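# Scoop dry food from a pouch with the right gripper

## Task

Using the scoop already held in the right gripper, take dry food out of the pouch. At the end the right gripper must hold the scoop up and level above the table, far from both the pouch and the table surface, not in contact with any bowl, with the scoop over half full of food that has stopped moving. The pouch must be left upright with all remaining food inside it. Any food caught between a gripper's two fingers (only food in between) must not end up in the scoop; more than a stray piece there counts as failure. Keep spills to a minimum; food leaving the table is only a spill. Nothing except the requested scoop hold may depend on the robot to stay in place. In the final second after everything settles, neither arm nor hand may touch any movable object other than the scoop, the pouch or any piece of the pouch's film.

## Robot and tools

Robot: two arms, left_arm and right_arm, each ending in a two-finger parallel gripper. Bases in the scene frame: left_arm at (-0.008, +0.370, 0), right_arm at (-0.034, -0.344, 0). The right gripper starts holding the scoop.

Frame: one shared scene frame. Origin on the table top midway between the arms; +x points out over the table, +z up, left_arm on the +y side. The names left and right do not refer to image sides. Positions are in metres, orientations are quaternions written w first (qw, qx, qy, qz). In a gripper's own frame the fingers point along +z and close along y. The reported hand point (end_effector_position) sits between the finger pads, roughly 1 cm short of the tips. Reported positions may be slightly wrong, especially at long reach, and arms tend to stop a centimetre or more low.

Row layout used by both motion tools: one flat list of 16 numbers covering both arms, even if only one moves: left x, y, z, qw, qx, qy, qz, opening, then right x, y, z, qw, qx, qy, qz, opening. x, y, z and the quaternion are an absolute target pose of that gripper in the scene frame, not an offset. Opening runs from -1 (closed) to +1 (fully open, 0.094 m). To hold something, command about 0.03 below the grip_measured value; a smaller gap grips more gently. To keep an arm still, repeat its last reported pose and desired opening exactly; to keep orientation, resend the same quaternion rather than the drifting reported one.

execute_actions(actions): a list of up to 15 actions; each action is a list of up to 15 rows, each row applied for one 1/30 s step; a short action repeats its last row to fill 15 steps. Every step the command is clipped to within 70 mm and 16 degrees of the measured pose, so far targets take several actions. A target more than 0.6 m from the gripper's current position along any of its axes makes that action refused for both arms; if the first action fails this or anything is malformed, nothing runs. An empty list just returns state and images.

move(target, speed, blocking): target is one 16-number row as above (absolute poses). Both grippers travel straight lines that finish together, lasting 0.5 to 10 s; speed is m/s, 0.002 to 0.5 (default 0.25), turning limited to twice that in rad/s. Paths ignore obstacles and the other arm, and the gripper can lag, stray or overshoot the speed near full extension. Faster moves and targets set deeper past a contact press harder. The opening is sent at the start. blocking=false returns after 0.5 s while motion continues; then use wait or stop before other motion commands.

wait(seconds): 0 to 10 s, arms hold their last command; returns early when a running move ends. stop(): brakes a running move; needs room, fingers keep moving. zoom_image(camera, region): region [x0, y0, x1, y1] in pixels, at most 504 by 504, from cam_high, cam_low (504x504), cam_left_wrist or cam_right_wrist (616x616). read_manual(section): licence texts only. finished_scene(scene): ends the current scene, given its number; irreversible, so only call when the goal holds and is stable.

Results: a state line per arm with gripper position and quaternion; Hand target lines showing where each controller is now heading; grip_measured (opening on the command scale, each gripper offset up to about 1 mm); Joint positions (last value is finger opening in metres); joint torques (offset and noisy); step readings with HELD marking held-back steps. A move adds a move: line with its outcome (done, off_target, moving, held, fault) and any limits (paced = pose clipped, held = steps blocked, after which the arm may jump fast), plus distance from target. pose unreachable means the clearance check altered or blocked that arm's command. FAULT or OVER-TEMPERATURE FAULT means an arm stopped; MOTOR HOT warns from 75 °C, holding loads heats motors.

Joint ranges (rad), base to gripper: waist -2.618 to 3.054, shoulder 0 to 3.142, elbow 0 to 3.142, wrist pitch -1.571 to 1.571, wrist yaw -1.571 to 1.571, wrist roll -2.094 to 2.094.

Avoid: knocking rigid items off the table, dropping the scoop, tipping the pouch, pinching food in the fingers, letting the arms collide or press each other, hard slams or pushes. Finish with the scoop level and still, and the left arm clear of everything movable except pouch and film. Occasional small disturbances may nudge loose objects. The simulation runs while you compose replies, holding the last command.

Each tool is called after "Emit:" by a JSON object that holds its "method" and its "body".

## Session

Emit:
{"method": "execute_actions", "body": {"actions": []}}

Scene clock: 0.00 s.
left_arm: end_effector_position=(+0.3676, +0.3022, +0.4115) grip_measured=+1.000 end_effector_quat_wxyz=(+0.707, +0.063, +0.701, -0.061) | right_arm: end_effector_position=(+0.2758, -0.2363, +0.2765) grip_measured=-0.590 end_effector_quat_wxyz=(+0.784, -0.099, +0.599, +0.133)
Joint positions: left_arm=[-0.005  1.05   1.058  0.    -0.014  0.004  0.094] | right_arm=[ 0.294  0.961  0.206  1.022 -0.     0.004  0.019]
Joint velocities: left_arm=[-0.012  0.002  0.002 -0.051 -0.007 -0.022  0.   ] | right_arm=[ 0.017  0.002  0.002  0.022 -0.022  0.022  0.001]
Joint torques (N m, as the arm reports them, + toward a larger angle): no reading
Motor temperatures (°C, as the motors report them): left_arm=[26 33 30 27 27 24] | right_arm=[27 27 30 38 25 25]
Hand target (left_arm): +0.364, +0.303, +0.424; +0.719, +0.062, +0.689, -0.061
Hand target (right_arm): +0.275, -0.237, +0.283; +0.790, -0.098, +0.590, +0.134

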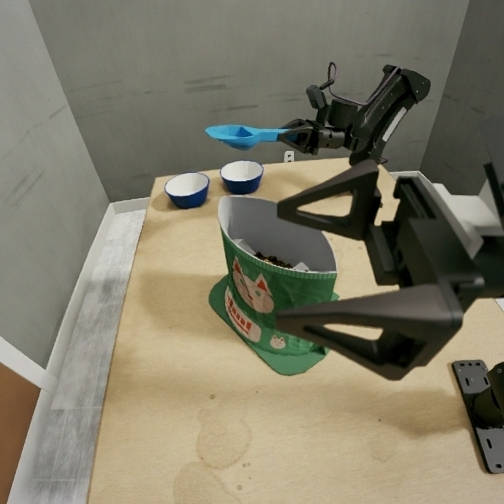

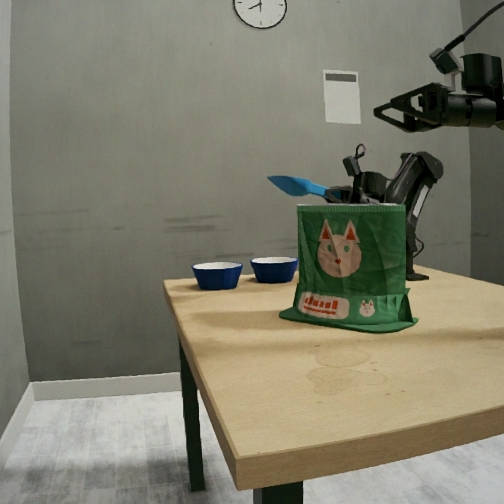

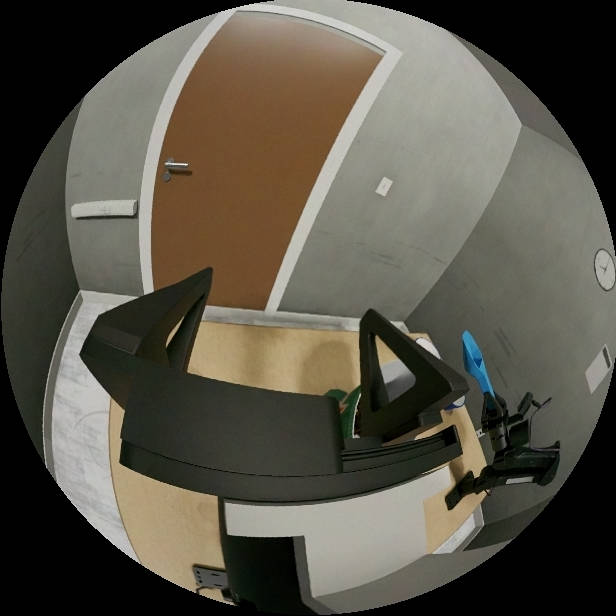

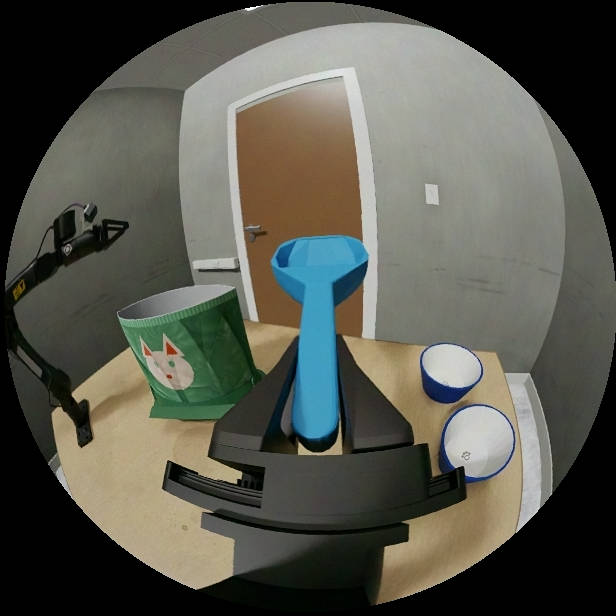

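Emit:
{"method": "zoom_image", "body": {"camera": "cam_high", "region": [190,180,360,390]}}

Region (190, 180, 360, 390) of cam_high's 504x504 image, scaled by 2.400, with more detail than that image has; it fills the left 408 columns of this view, and the rest is white.

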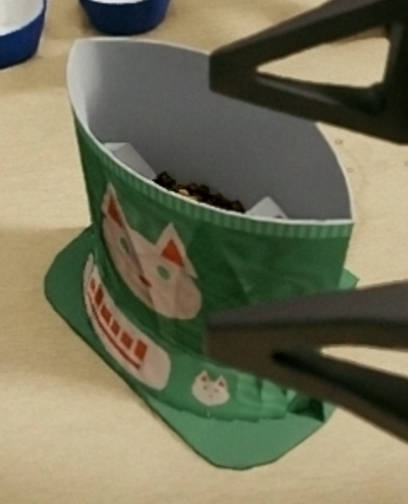

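Emit:
{"method": "move", "body": {"target": [0.275,0.26,0.07,-0.133,-0.633,0.754,-0.112,0.2,0.2,-0.2,0.35,0.69,-0.25,0.62,0.28,-0.7], "speed": 0.35}}

Scene clock: 27.07 s.
left_arm: end_effector_position=(+0.2748, +0.2587, +0.0695) grip_measured=+0.202 end_effector_quat_wxyz=(+0.126, +0.619, -0.768, +0.105) | right_arm: end_effector_position=(+0.2055, -0.1971, +0.3284) grip_measured=-0.590 end_effector_quat_wxyz=(+0.671, -0.248, +0.641, +0.279)
Joint positions: left_arm=[-0.004  1.715  1.187 -1.046  0.33  -1.544  0.056] | right_arm=[ 0.168  0.565  0.541  0.089 -0.556  0.058  0.019]
Joint velocities: left_arm=[-0.012 -0.027  0.002  0.037  0.007  0.007  0.   ] | right_arm=[ 0.027 -0.022 -0.007  0.022  0.022 -0.007  0.   ]
Joint torques (N m, as the arm reports them, + toward a larger angle): left_arm=[ 0.71 -8.32  5.66  0.5   0.24 -0.1 ] | right_arm=[-0.65 -1.66  8.26  1.84 -0.09  0.08]
Motor temperatures (°C, as the motors report them): left_arm=[26 33 32 31 27 24] | right_arm=[27 27 32 43 25 25]
Hand target (left_arm): +0.274, +0.260, +0.069; -0.130, -0.627, +0.761, -0.108
Hand target (right_arm): +0.197, -0.199, +0.349; +0.689, -0.250, +0.620, +0.279
Off the commanded pose (left_arm): 0.001 m, 3 deg.
Off the commanded pose (right_arm): 0.022 m, 3 deg.
move: off_target (left_arm, right_arm)

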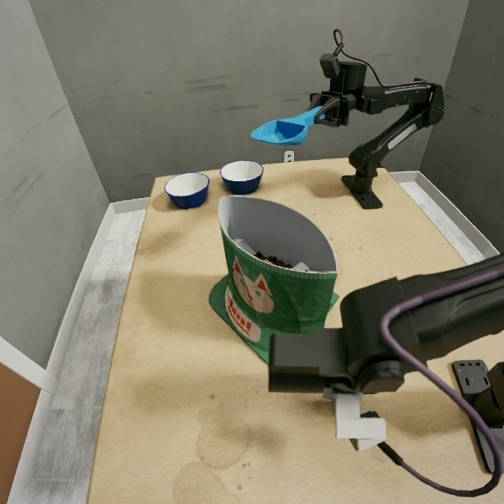

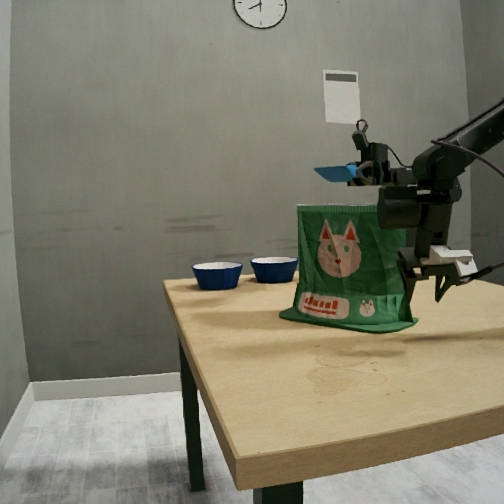

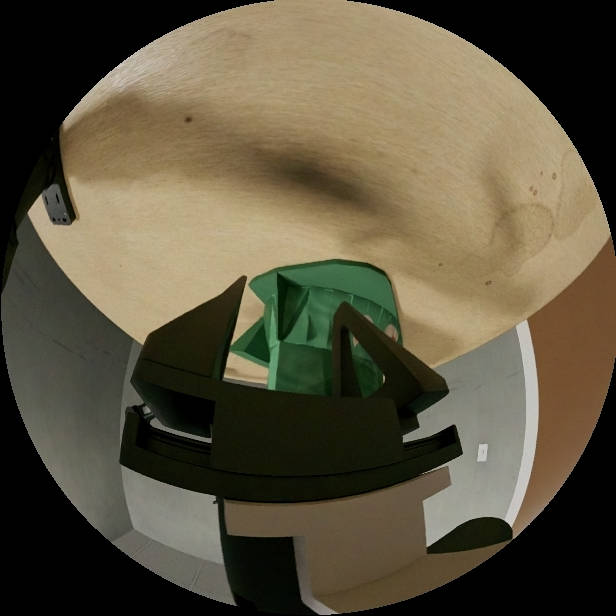

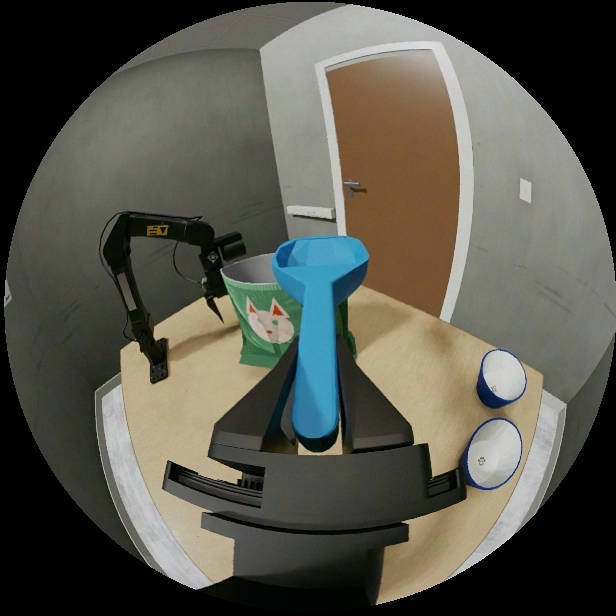

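Emit:
{"method": "move", "body": {"target": [0.262,0.195,0.045,-0.139,-0.748,0.628,-0.166,0.2,0.2,-0.2,0.35,0.69,-0.25,0.62,0.28,-0.7], "speed": 0.15}}

Scene clock: 32.20 s.
left_arm: end_effector_position=(+0.2682, +0.1990, +0.0436) grip_measured=+0.202 end_effector_quat_wxyz=(+0.145, +0.729, -0.648, +0.164) | right_arm: end_effector_position=(+0.2056, -0.1980, +0.3268) grip_measured=-0.590 end_effector_quat_wxyz=(+0.668, -0.247, +0.644, +0.280)
Joint positions: left_arm=[-0.163  1.653  0.969 -0.676  0.392 -2.077  0.056] | right_arm=[ 0.158  0.565  0.541  0.082 -0.567  0.062  0.019]
Joint velocities: left_arm=[-0.007  0.002 -0.022  0.037  0.051  0.007 -0.   ] | right_arm=[-0.017 -0.002  0.002 -0.007 -0.051 -0.037  0.   ]
Joint torques (N m, as the arm reports them, + toward a larger angle): left_arm=[-0.89 -8.51  5.32  0.86  0.26 -0.11] | right_arm=[-0.68 -1.03  8.24  1.97 -0.07  0.07]
Motor temperatures (°C, as the motors report them): left_arm=[26 34 32 30 27 24] | right_arm=[27 27 32 43 25 25]
Hand target (left_arm): +0.263, +0.195, +0.045; +0.152, +0.728, -0.648, +0.165
Hand target (right_arm): +0.199, -0.200, +0.349; +0.689, -0.250, +0.620, +0.280
Off the commanded pose (left_arm): 0.008 m, 3 deg.
Off the commanded pose (right_arm): 0.024 m, 4 deg.
joint sent to its limit (left arm) — the command would take joint 6 (wrist roll) past its lower limit, so that joint was sent only as far as its limit.
move: off_target (left_arm, right_arm)

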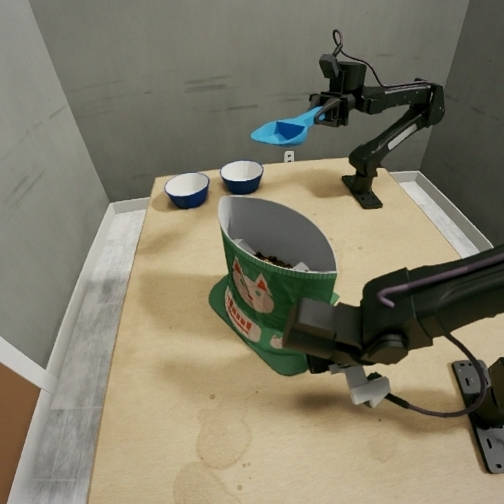

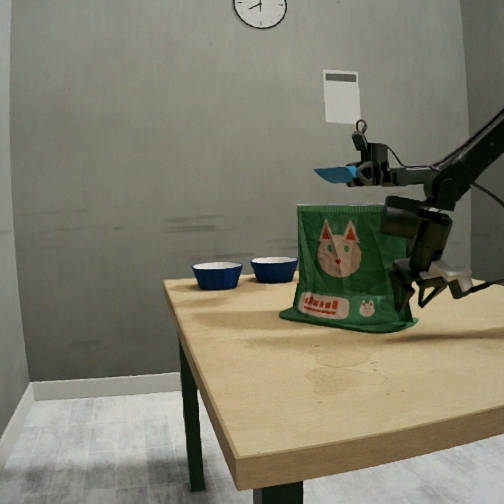

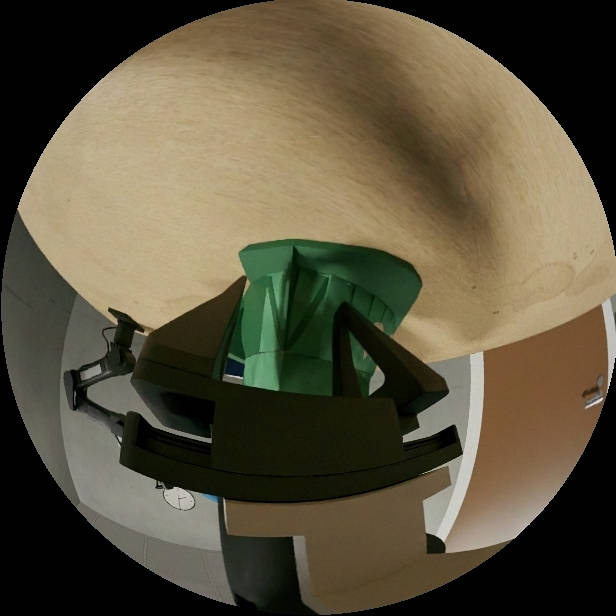

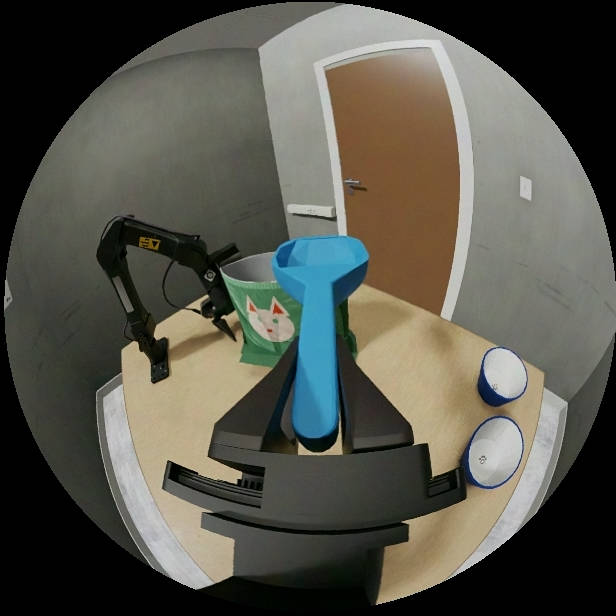

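Emit:
{"method": "move", "body": {"target": [0.255,0.178,0.04,-0.146,-0.719,0.66,-0.159,0.2,0.2,-0.2,0.35,0.69,-0.25,0.62,0.28,-0.7], "speed": 0.08}}

Emit:
{"method": "move", "body": {"target": [0.33,0.205,0.04,-0.146,-0.719,0.66,-0.159,0.2,0.2,-0.2,0.35,0.69,-0.25,0.62,0.28,-0.7], "speed": 0.08}}

Scene clock: 38.37 s.
left_arm: end_effector_position=(+0.2643, +0.1899, +0.0417) grip_measured=+0.202 end_effector_quat_wxyz=(+0.131, +0.718, -0.665, +0.159) | right_arm: end_effector_position=(+0.2056, -0.1980, +0.3262) grip_measured=-0.590 end_effector_quat_wxyz=(+0.667, -0.247, +0.645, +0.281)
Joint positions: left_arm=[-0.214  1.653  0.969 -0.667  0.355 -2.085  0.056] | right_arm=[ 0.158  0.565  0.541  0.079 -0.567  0.062  0.019]
Joint velocities: left_arm=[ 0.002 -0.017  0.002 -0.037  0.007  0.037 -0.002] | right_arm=[-0.002 -0.017 -0.012 -0.037 -0.037 -0.066 -0.   ]
Joint torques (N m, as the arm reports them, + toward a larger angle): left_arm=[-1.79 -6.59  5.82  0.9   0.52 -0.06] | right_arm=[-0.75 -1.05  8.13  1.99 -0.12  0.11]
Motor temperatures (°C, as the motors report them): left_arm=[26 34 32 30 27 24] | right_arm=[27 27 32 43 25 25]
Hand target (left_arm): +0.255, +0.179, +0.040; +0.152, +0.709, -0.670, +0.158
Hand target (right_arm): +0.199, -0.200, +0.349; +0.689, -0.250, +0.619, +0.280
Off the commanded pose (left_arm): 0.015 m, 2 deg.
Off the commanded pose (right_arm): 0.024 m, 4 deg.
joint sent to its limit (left arm) — the command would take joint 6 (wrist roll) past its lower limit, so that joint was sent only as far as its limit.
move: off_target (left_arm, right_arm)

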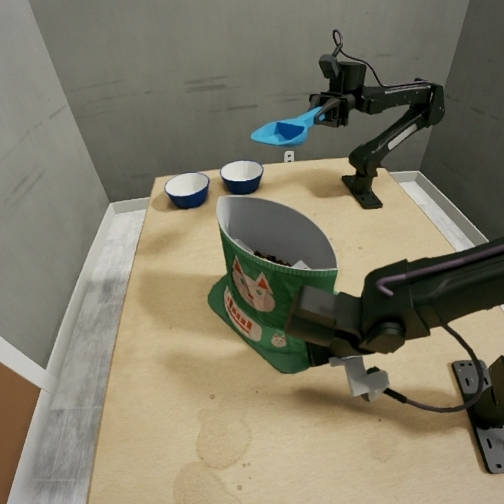

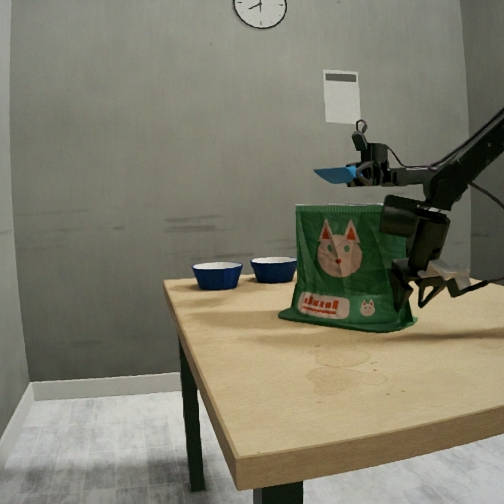

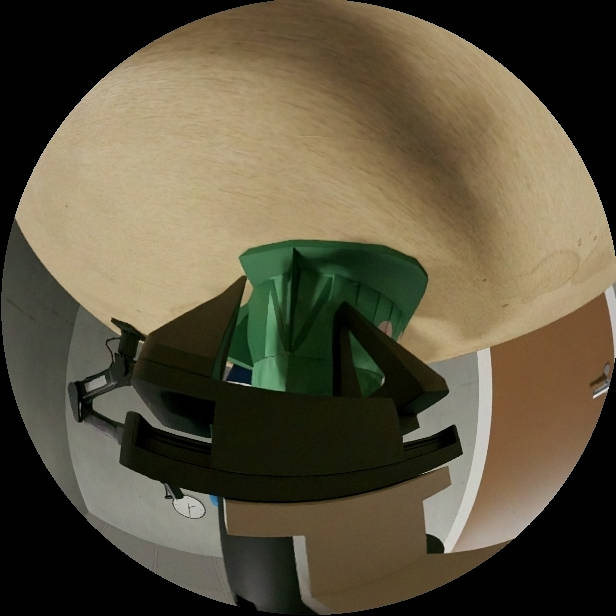

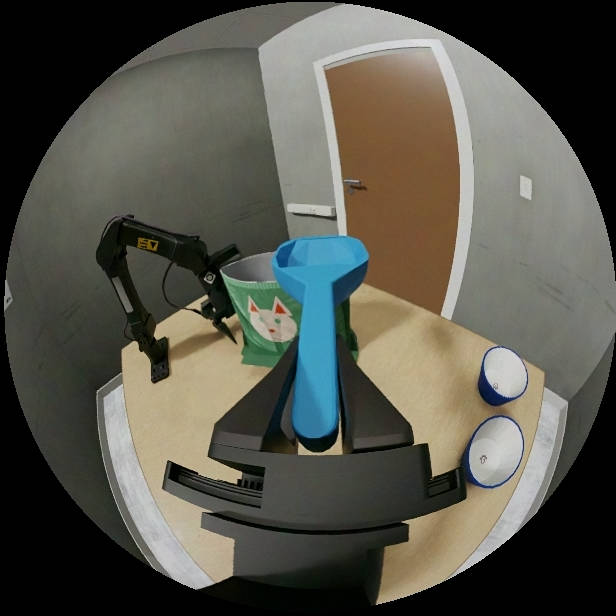

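Scene clock: 39.57 s.
left_arm: end_effector_position=(+0.3088, +0.2081, +0.0303) grip_measured=+0.202 end_effector_quat_wxyz=(+0.160, +0.725, -0.658, +0.128) | right_arm: end_effector_position=(+0.2056, -0.1980, +0.3260) grip_measured=-0.590 end_effector_quat_wxyz=(+0.666, -0.247, +0.645, +0.281)
Joint positions: left_arm=[-0.095  1.875  1.197 -0.799  0.403 -1.966  0.056] | right_arm=[ 0.158  0.565  0.541  0.078 -0.567  0.062  0.019]
Joint velocities: left_arm=[ 0.002  0.002 -0.002 -0.007  0.022 -0.007 -0.   ] | right_arm=[-0.002  0.002 -0.012 -0.037  0.022  0.037 -0.   ]
Joint torques (N m, as the arm reports them, + toward a larger angle): left_arm=[ 0.67 -9.02  9.38  0.88  0.22  0.03] | right_arm=[-0.89 -0.96  8.2   2.07 -0.1   0.1 ]
Motor temperatures (°C, as the motors report them): left_arm=[26 34 32 30 27 24] | right_arm=[27 27 32 43 25 25]
Hand target (left_arm): +0.329, +0.205, +0.040; +0.146, +0.719, -0.661, +0.158
Hand target (right_arm): +0.199, -0.200, +0.349; +0.689, -0.250, +0.620, +0.280
Off the commanded pose (left_arm): 0.023 m, 4 deg.
Off the commanded pose (right_arm): 0.025 m, 4 deg.
move: off_target (left_arm, right_arm)

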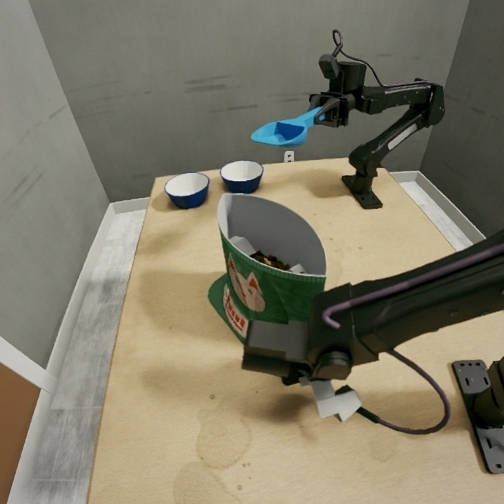

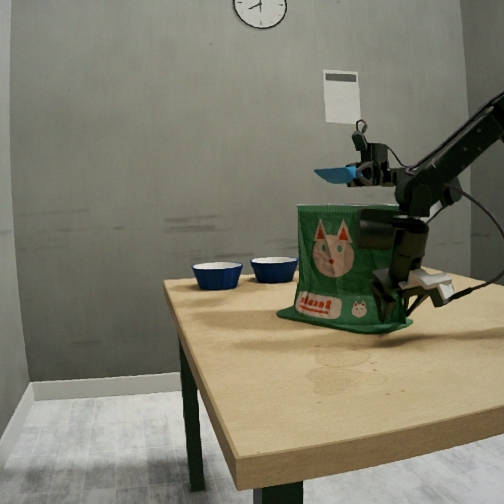

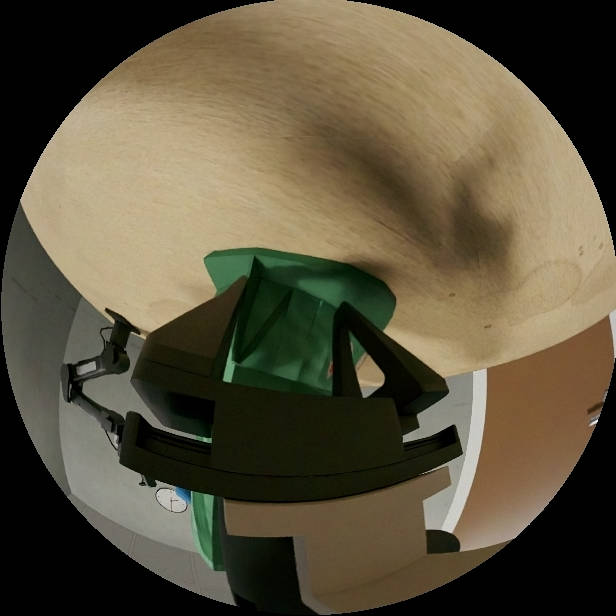

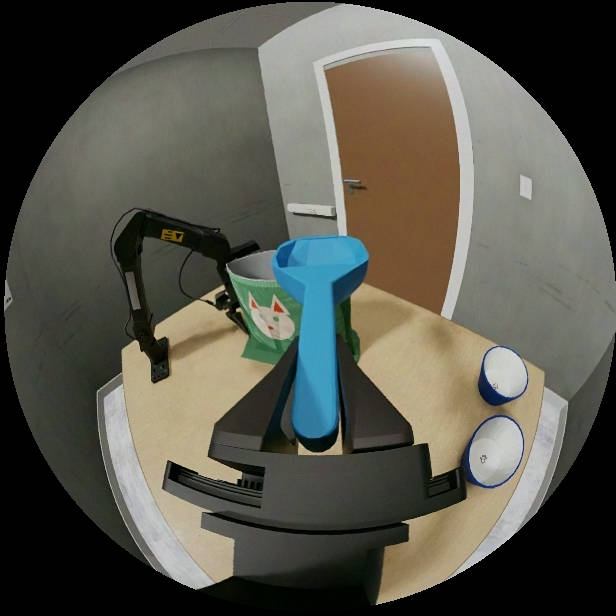

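Emit:
{"method": "move", "body": {"target": [0.40,0.228,0.052,-0.146,-0.719,0.66,-0.159,-0.2,0.2,-0.2,0.35,0.69,-0.25,0.62,0.28,-0.7], "speed": 0.08}}

Scene clock: 43.43 s.
left_arm: end_effector_position=(+0.3862, +0.2279, +0.0382) grip_measured=-0.198 end_effector_quat_wxyz=(+0.153, +0.724, -0.659, +0.135) | right_arm: end_effector_position=(+0.2056, -0.1980, +0.3260) grip_measured=-0.590 end_effector_quat_wxyz=(+0.666, -0.247, +0.645, +0.281)
Joint positions: left_arm=[ 0.003  2.11   1.575 -0.963  0.404 -1.86   0.038] | right_arm=[ 0.158  0.565  0.541  0.078 -0.567  0.062  0.019]
Joint velocities: left_arm=[ 0.007  0.017  0.002 -0.125 -0.022 -0.007 -0.001] | right_arm=[ 0.012 -0.017 -0.017 -0.007  0.081 -0.037 -0.   ]
Joint torques (N m, as the arm reports them, + toward a larger angle): left_arm=[  0.84 -12.33   9.51   0.63   0.36   0.08] | right_arm=[-0.78 -1.11  8.28  2.02 -0.12  0.07]
Motor temperatures (°C, as the motors report them): left_arm=[26 34 32 29 27 24] | right_arm=[27 27 32 44 25 25]
Hand target (left_arm): +0.399, +0.228, +0.052; +0.146, +0.720, -0.660, +0.159
Hand target (right_arm): +0.199, -0.200, +0.349; +0.689, -0.250, +0.620, +0.280
Off the commanded pose (left_arm): 0.019 m, 3 deg.
Off the commanded pose (right_arm): 0.025 m, 4 deg.
move: off_target (left_arm, right_arm)

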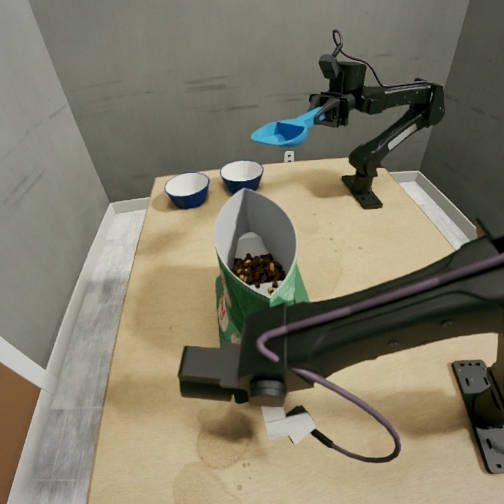

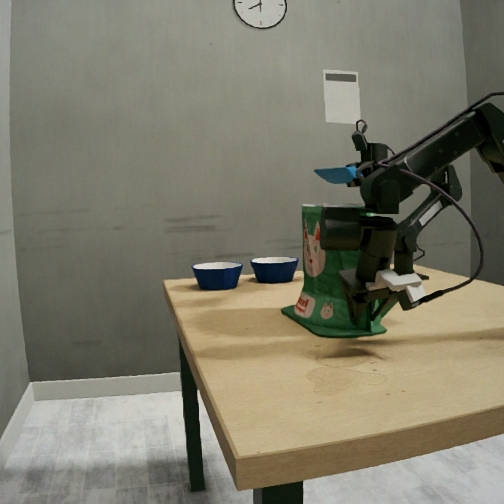

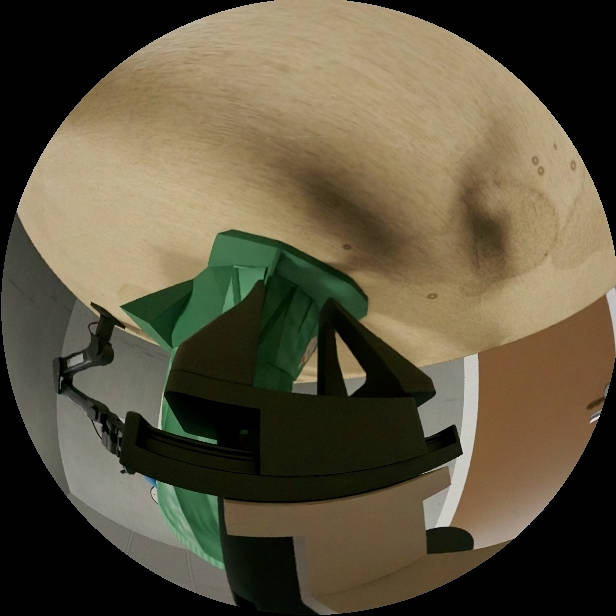

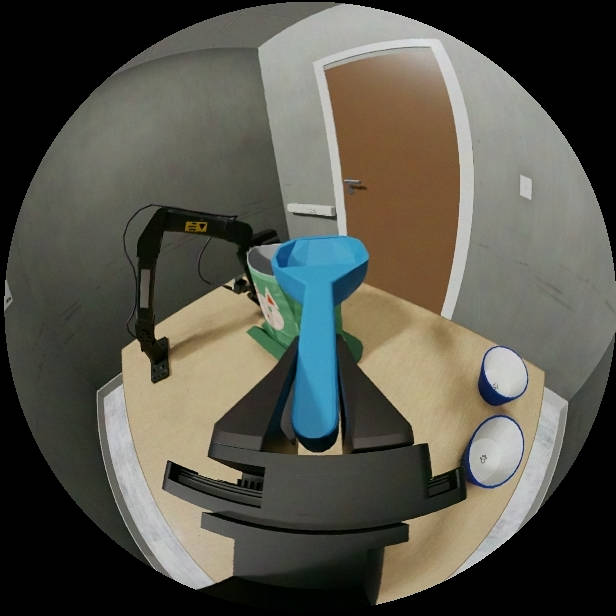

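Emit:
{"method": "move", "body": {"target": [0.26,0.19,0.05,-0.16,-0.66,0.72,-0.147,-0.2,0.15,-0.22,0.35,0.69,-0.25,0.62,0.28,-0.7], "speed": 0.1}}

Emit:
{"method": "move", "body": {"target": [0.215,0.11,0.05,-0.177,-0.56,0.8,-0.124,-0.6,0.15,-0.22,0.35,0.69,-0.25,0.62,0.28,-0.7], "speed": 0.1}}

Scene clock: 62.63 s.
left_arm: end_effector_position=(+0.2707, +0.1952, +0.0450) grip_measured=-0.198 end_effector_quat_wxyz=(+0.146, +0.662, -0.720, +0.146) | right_arm: end_effector_position=(+0.1586, -0.2183, +0.3315) grip_measured=-0.590 end_effector_quat_wxyz=(+0.673, -0.244, +0.638, +0.281)
Joint positions: left_arm=[-0.171  1.723  1.067 -0.779  0.394 -1.869  0.038] | right_arm=[-0.001  0.313  0.541 -0.141 -0.721  0.088  0.019]
Joint velocities: left_arm=[ 0.002  0.017  0.007 -0.022  0.007 -0.007 -0.   ] | right_arm=[-0.012 -0.012 -0.002 -0.051 -0.007  0.007  0.001]
Joint torques (N m, as the arm reports them, + toward a larger angle): left_arm=[ -1.   -10.29   5.24   0.59   0.41  -0.1 ] | right_arm=[-0.87  0.45  7.69  1.7  -0.02  0.09]
Motor temperatures (°C, as the motors report them): left_arm=[26 35 32 28 27 24] | right_arm=[27 27 33 45 25 25]
Hand target (left_arm): +0.261, +0.190, +0.050; +0.159, +0.660, -0.720, +0.148
Hand target (right_arm): +0.149, -0.219, +0.348; +0.689, -0.250, +0.620, +0.279
Off the commanded pose (left_arm): 0.013 m, 2 deg.
Off the commanded pose (right_arm): 0.021 m, 3 deg.
move: off_target (left_arm, right_arm)

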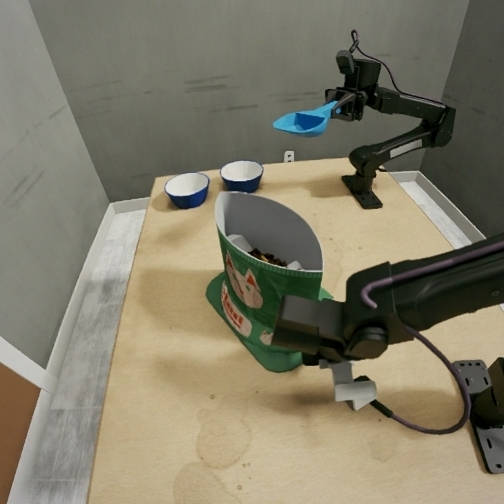

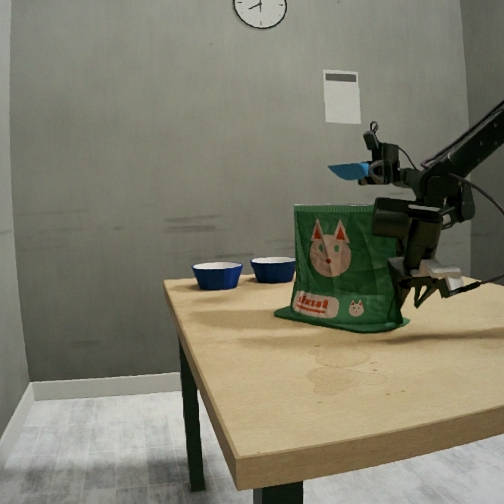

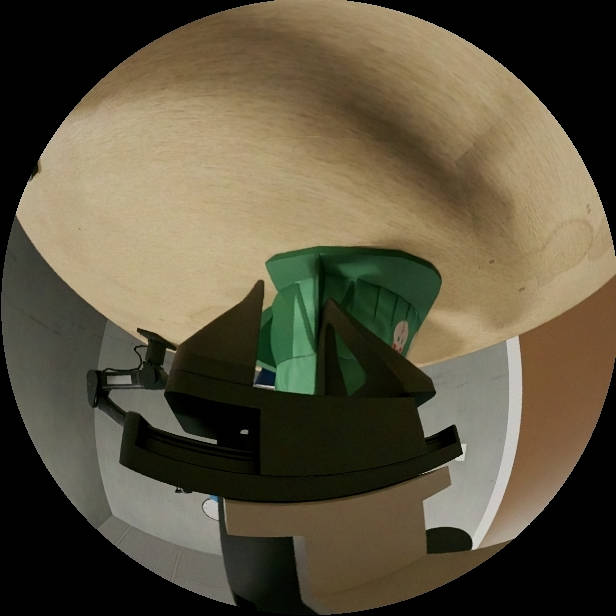

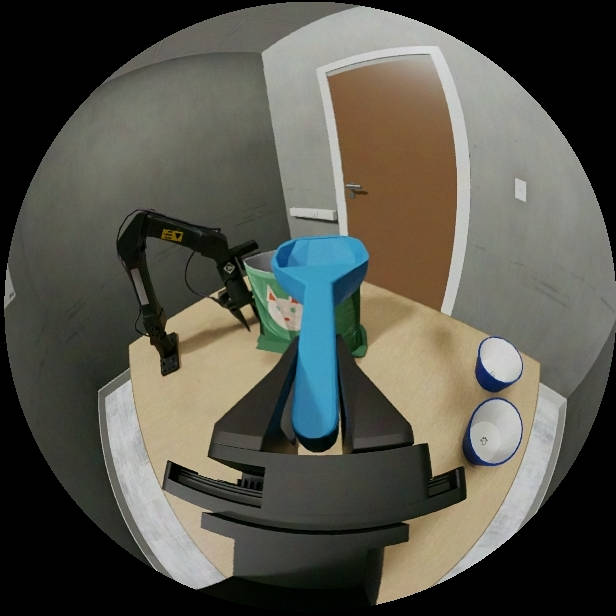

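Scene clock: 64.33 s.
left_arm: end_effector_position=(+0.2132, +0.1217, +0.0408) grip_measured=-0.598 end_effector_quat_wxyz=(-0.169, -0.566, +0.799, -0.115) | right_arm: end_effector_position=(+0.1583, -0.2190, +0.3303) grip_measured=-0.590 end_effector_quat_wxyz=(+0.671, -0.244, +0.641, +0.284)
Joint positions: left_arm=[-0.456  1.755  1.088 -0.784  0.394 -1.898  0.019] | right_arm=[-0.019  0.313  0.541 -0.145 -0.742  0.093  0.019]
Joint velocities: left_arm=[-0.012  0.007 -0.012 -0.066  0.037 -0.095  0.   ] | right_arm=[ 0.002 -0.007 -0.002 -0.007  0.007 -0.007  0.   ]
Joint torques (N m, as the arm reports them, + toward a larger angle): left_arm=[-1.18 -7.77  9.25  0.64  0.41 -0.06] | right_arm=[-0.81  0.66  7.66  1.8  -0.08  0.07]
Motor temperatures (°C, as the motors report them): left_arm=[26 35 32 28 27 24] | right_arm=[27 27 32 45 25 25]
Hand target (left_arm): +0.215, +0.110, +0.050; -0.176, -0.559, +0.800, -0.126
Hand target (right_arm): +0.149, -0.219, +0.349; +0.689, -0.250, +0.620, +0.280
Off the commanded pose (left_arm): 0.015 m, 2 deg.
Off the commanded pose (right_arm): 0.021 m, 3 deg.
move: off_target (left_arm, right_arm)

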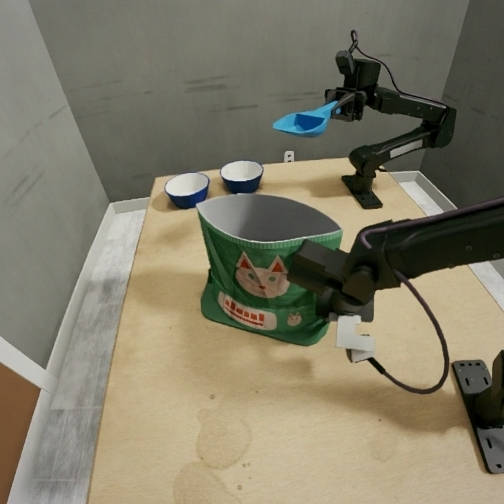

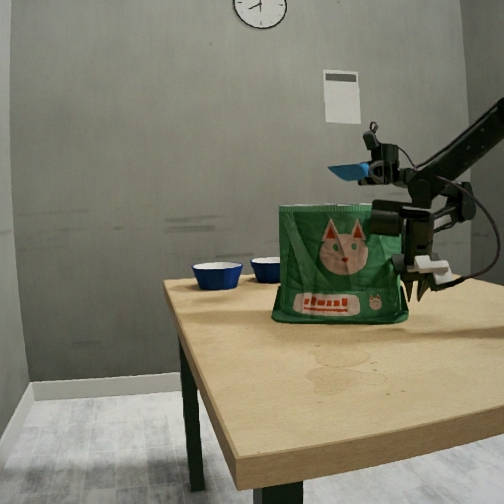

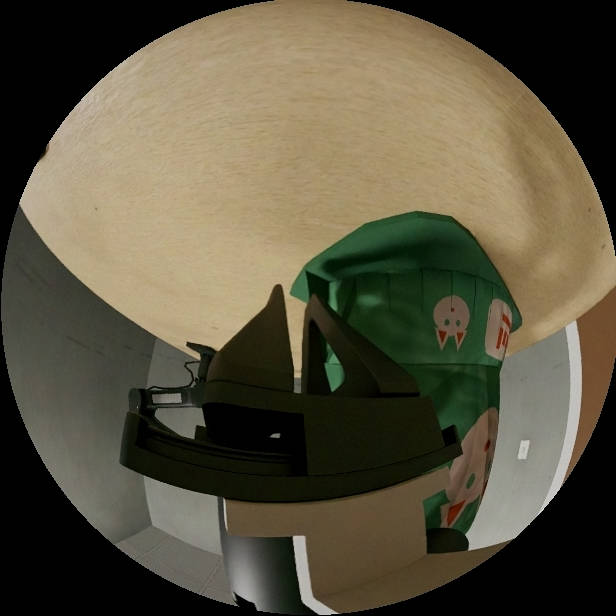

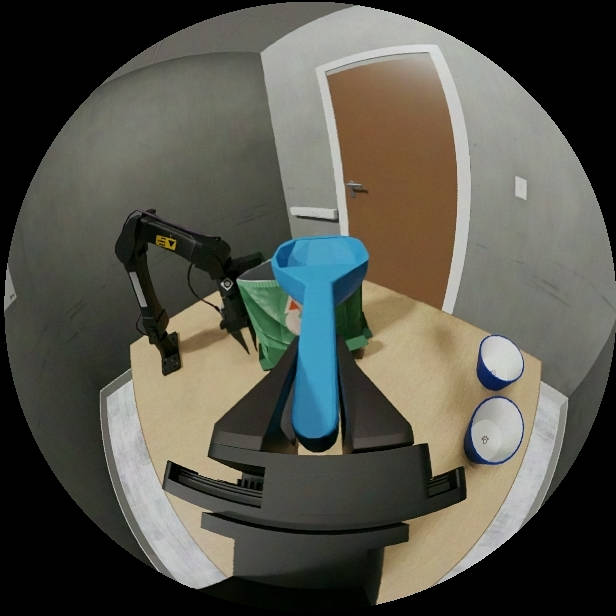

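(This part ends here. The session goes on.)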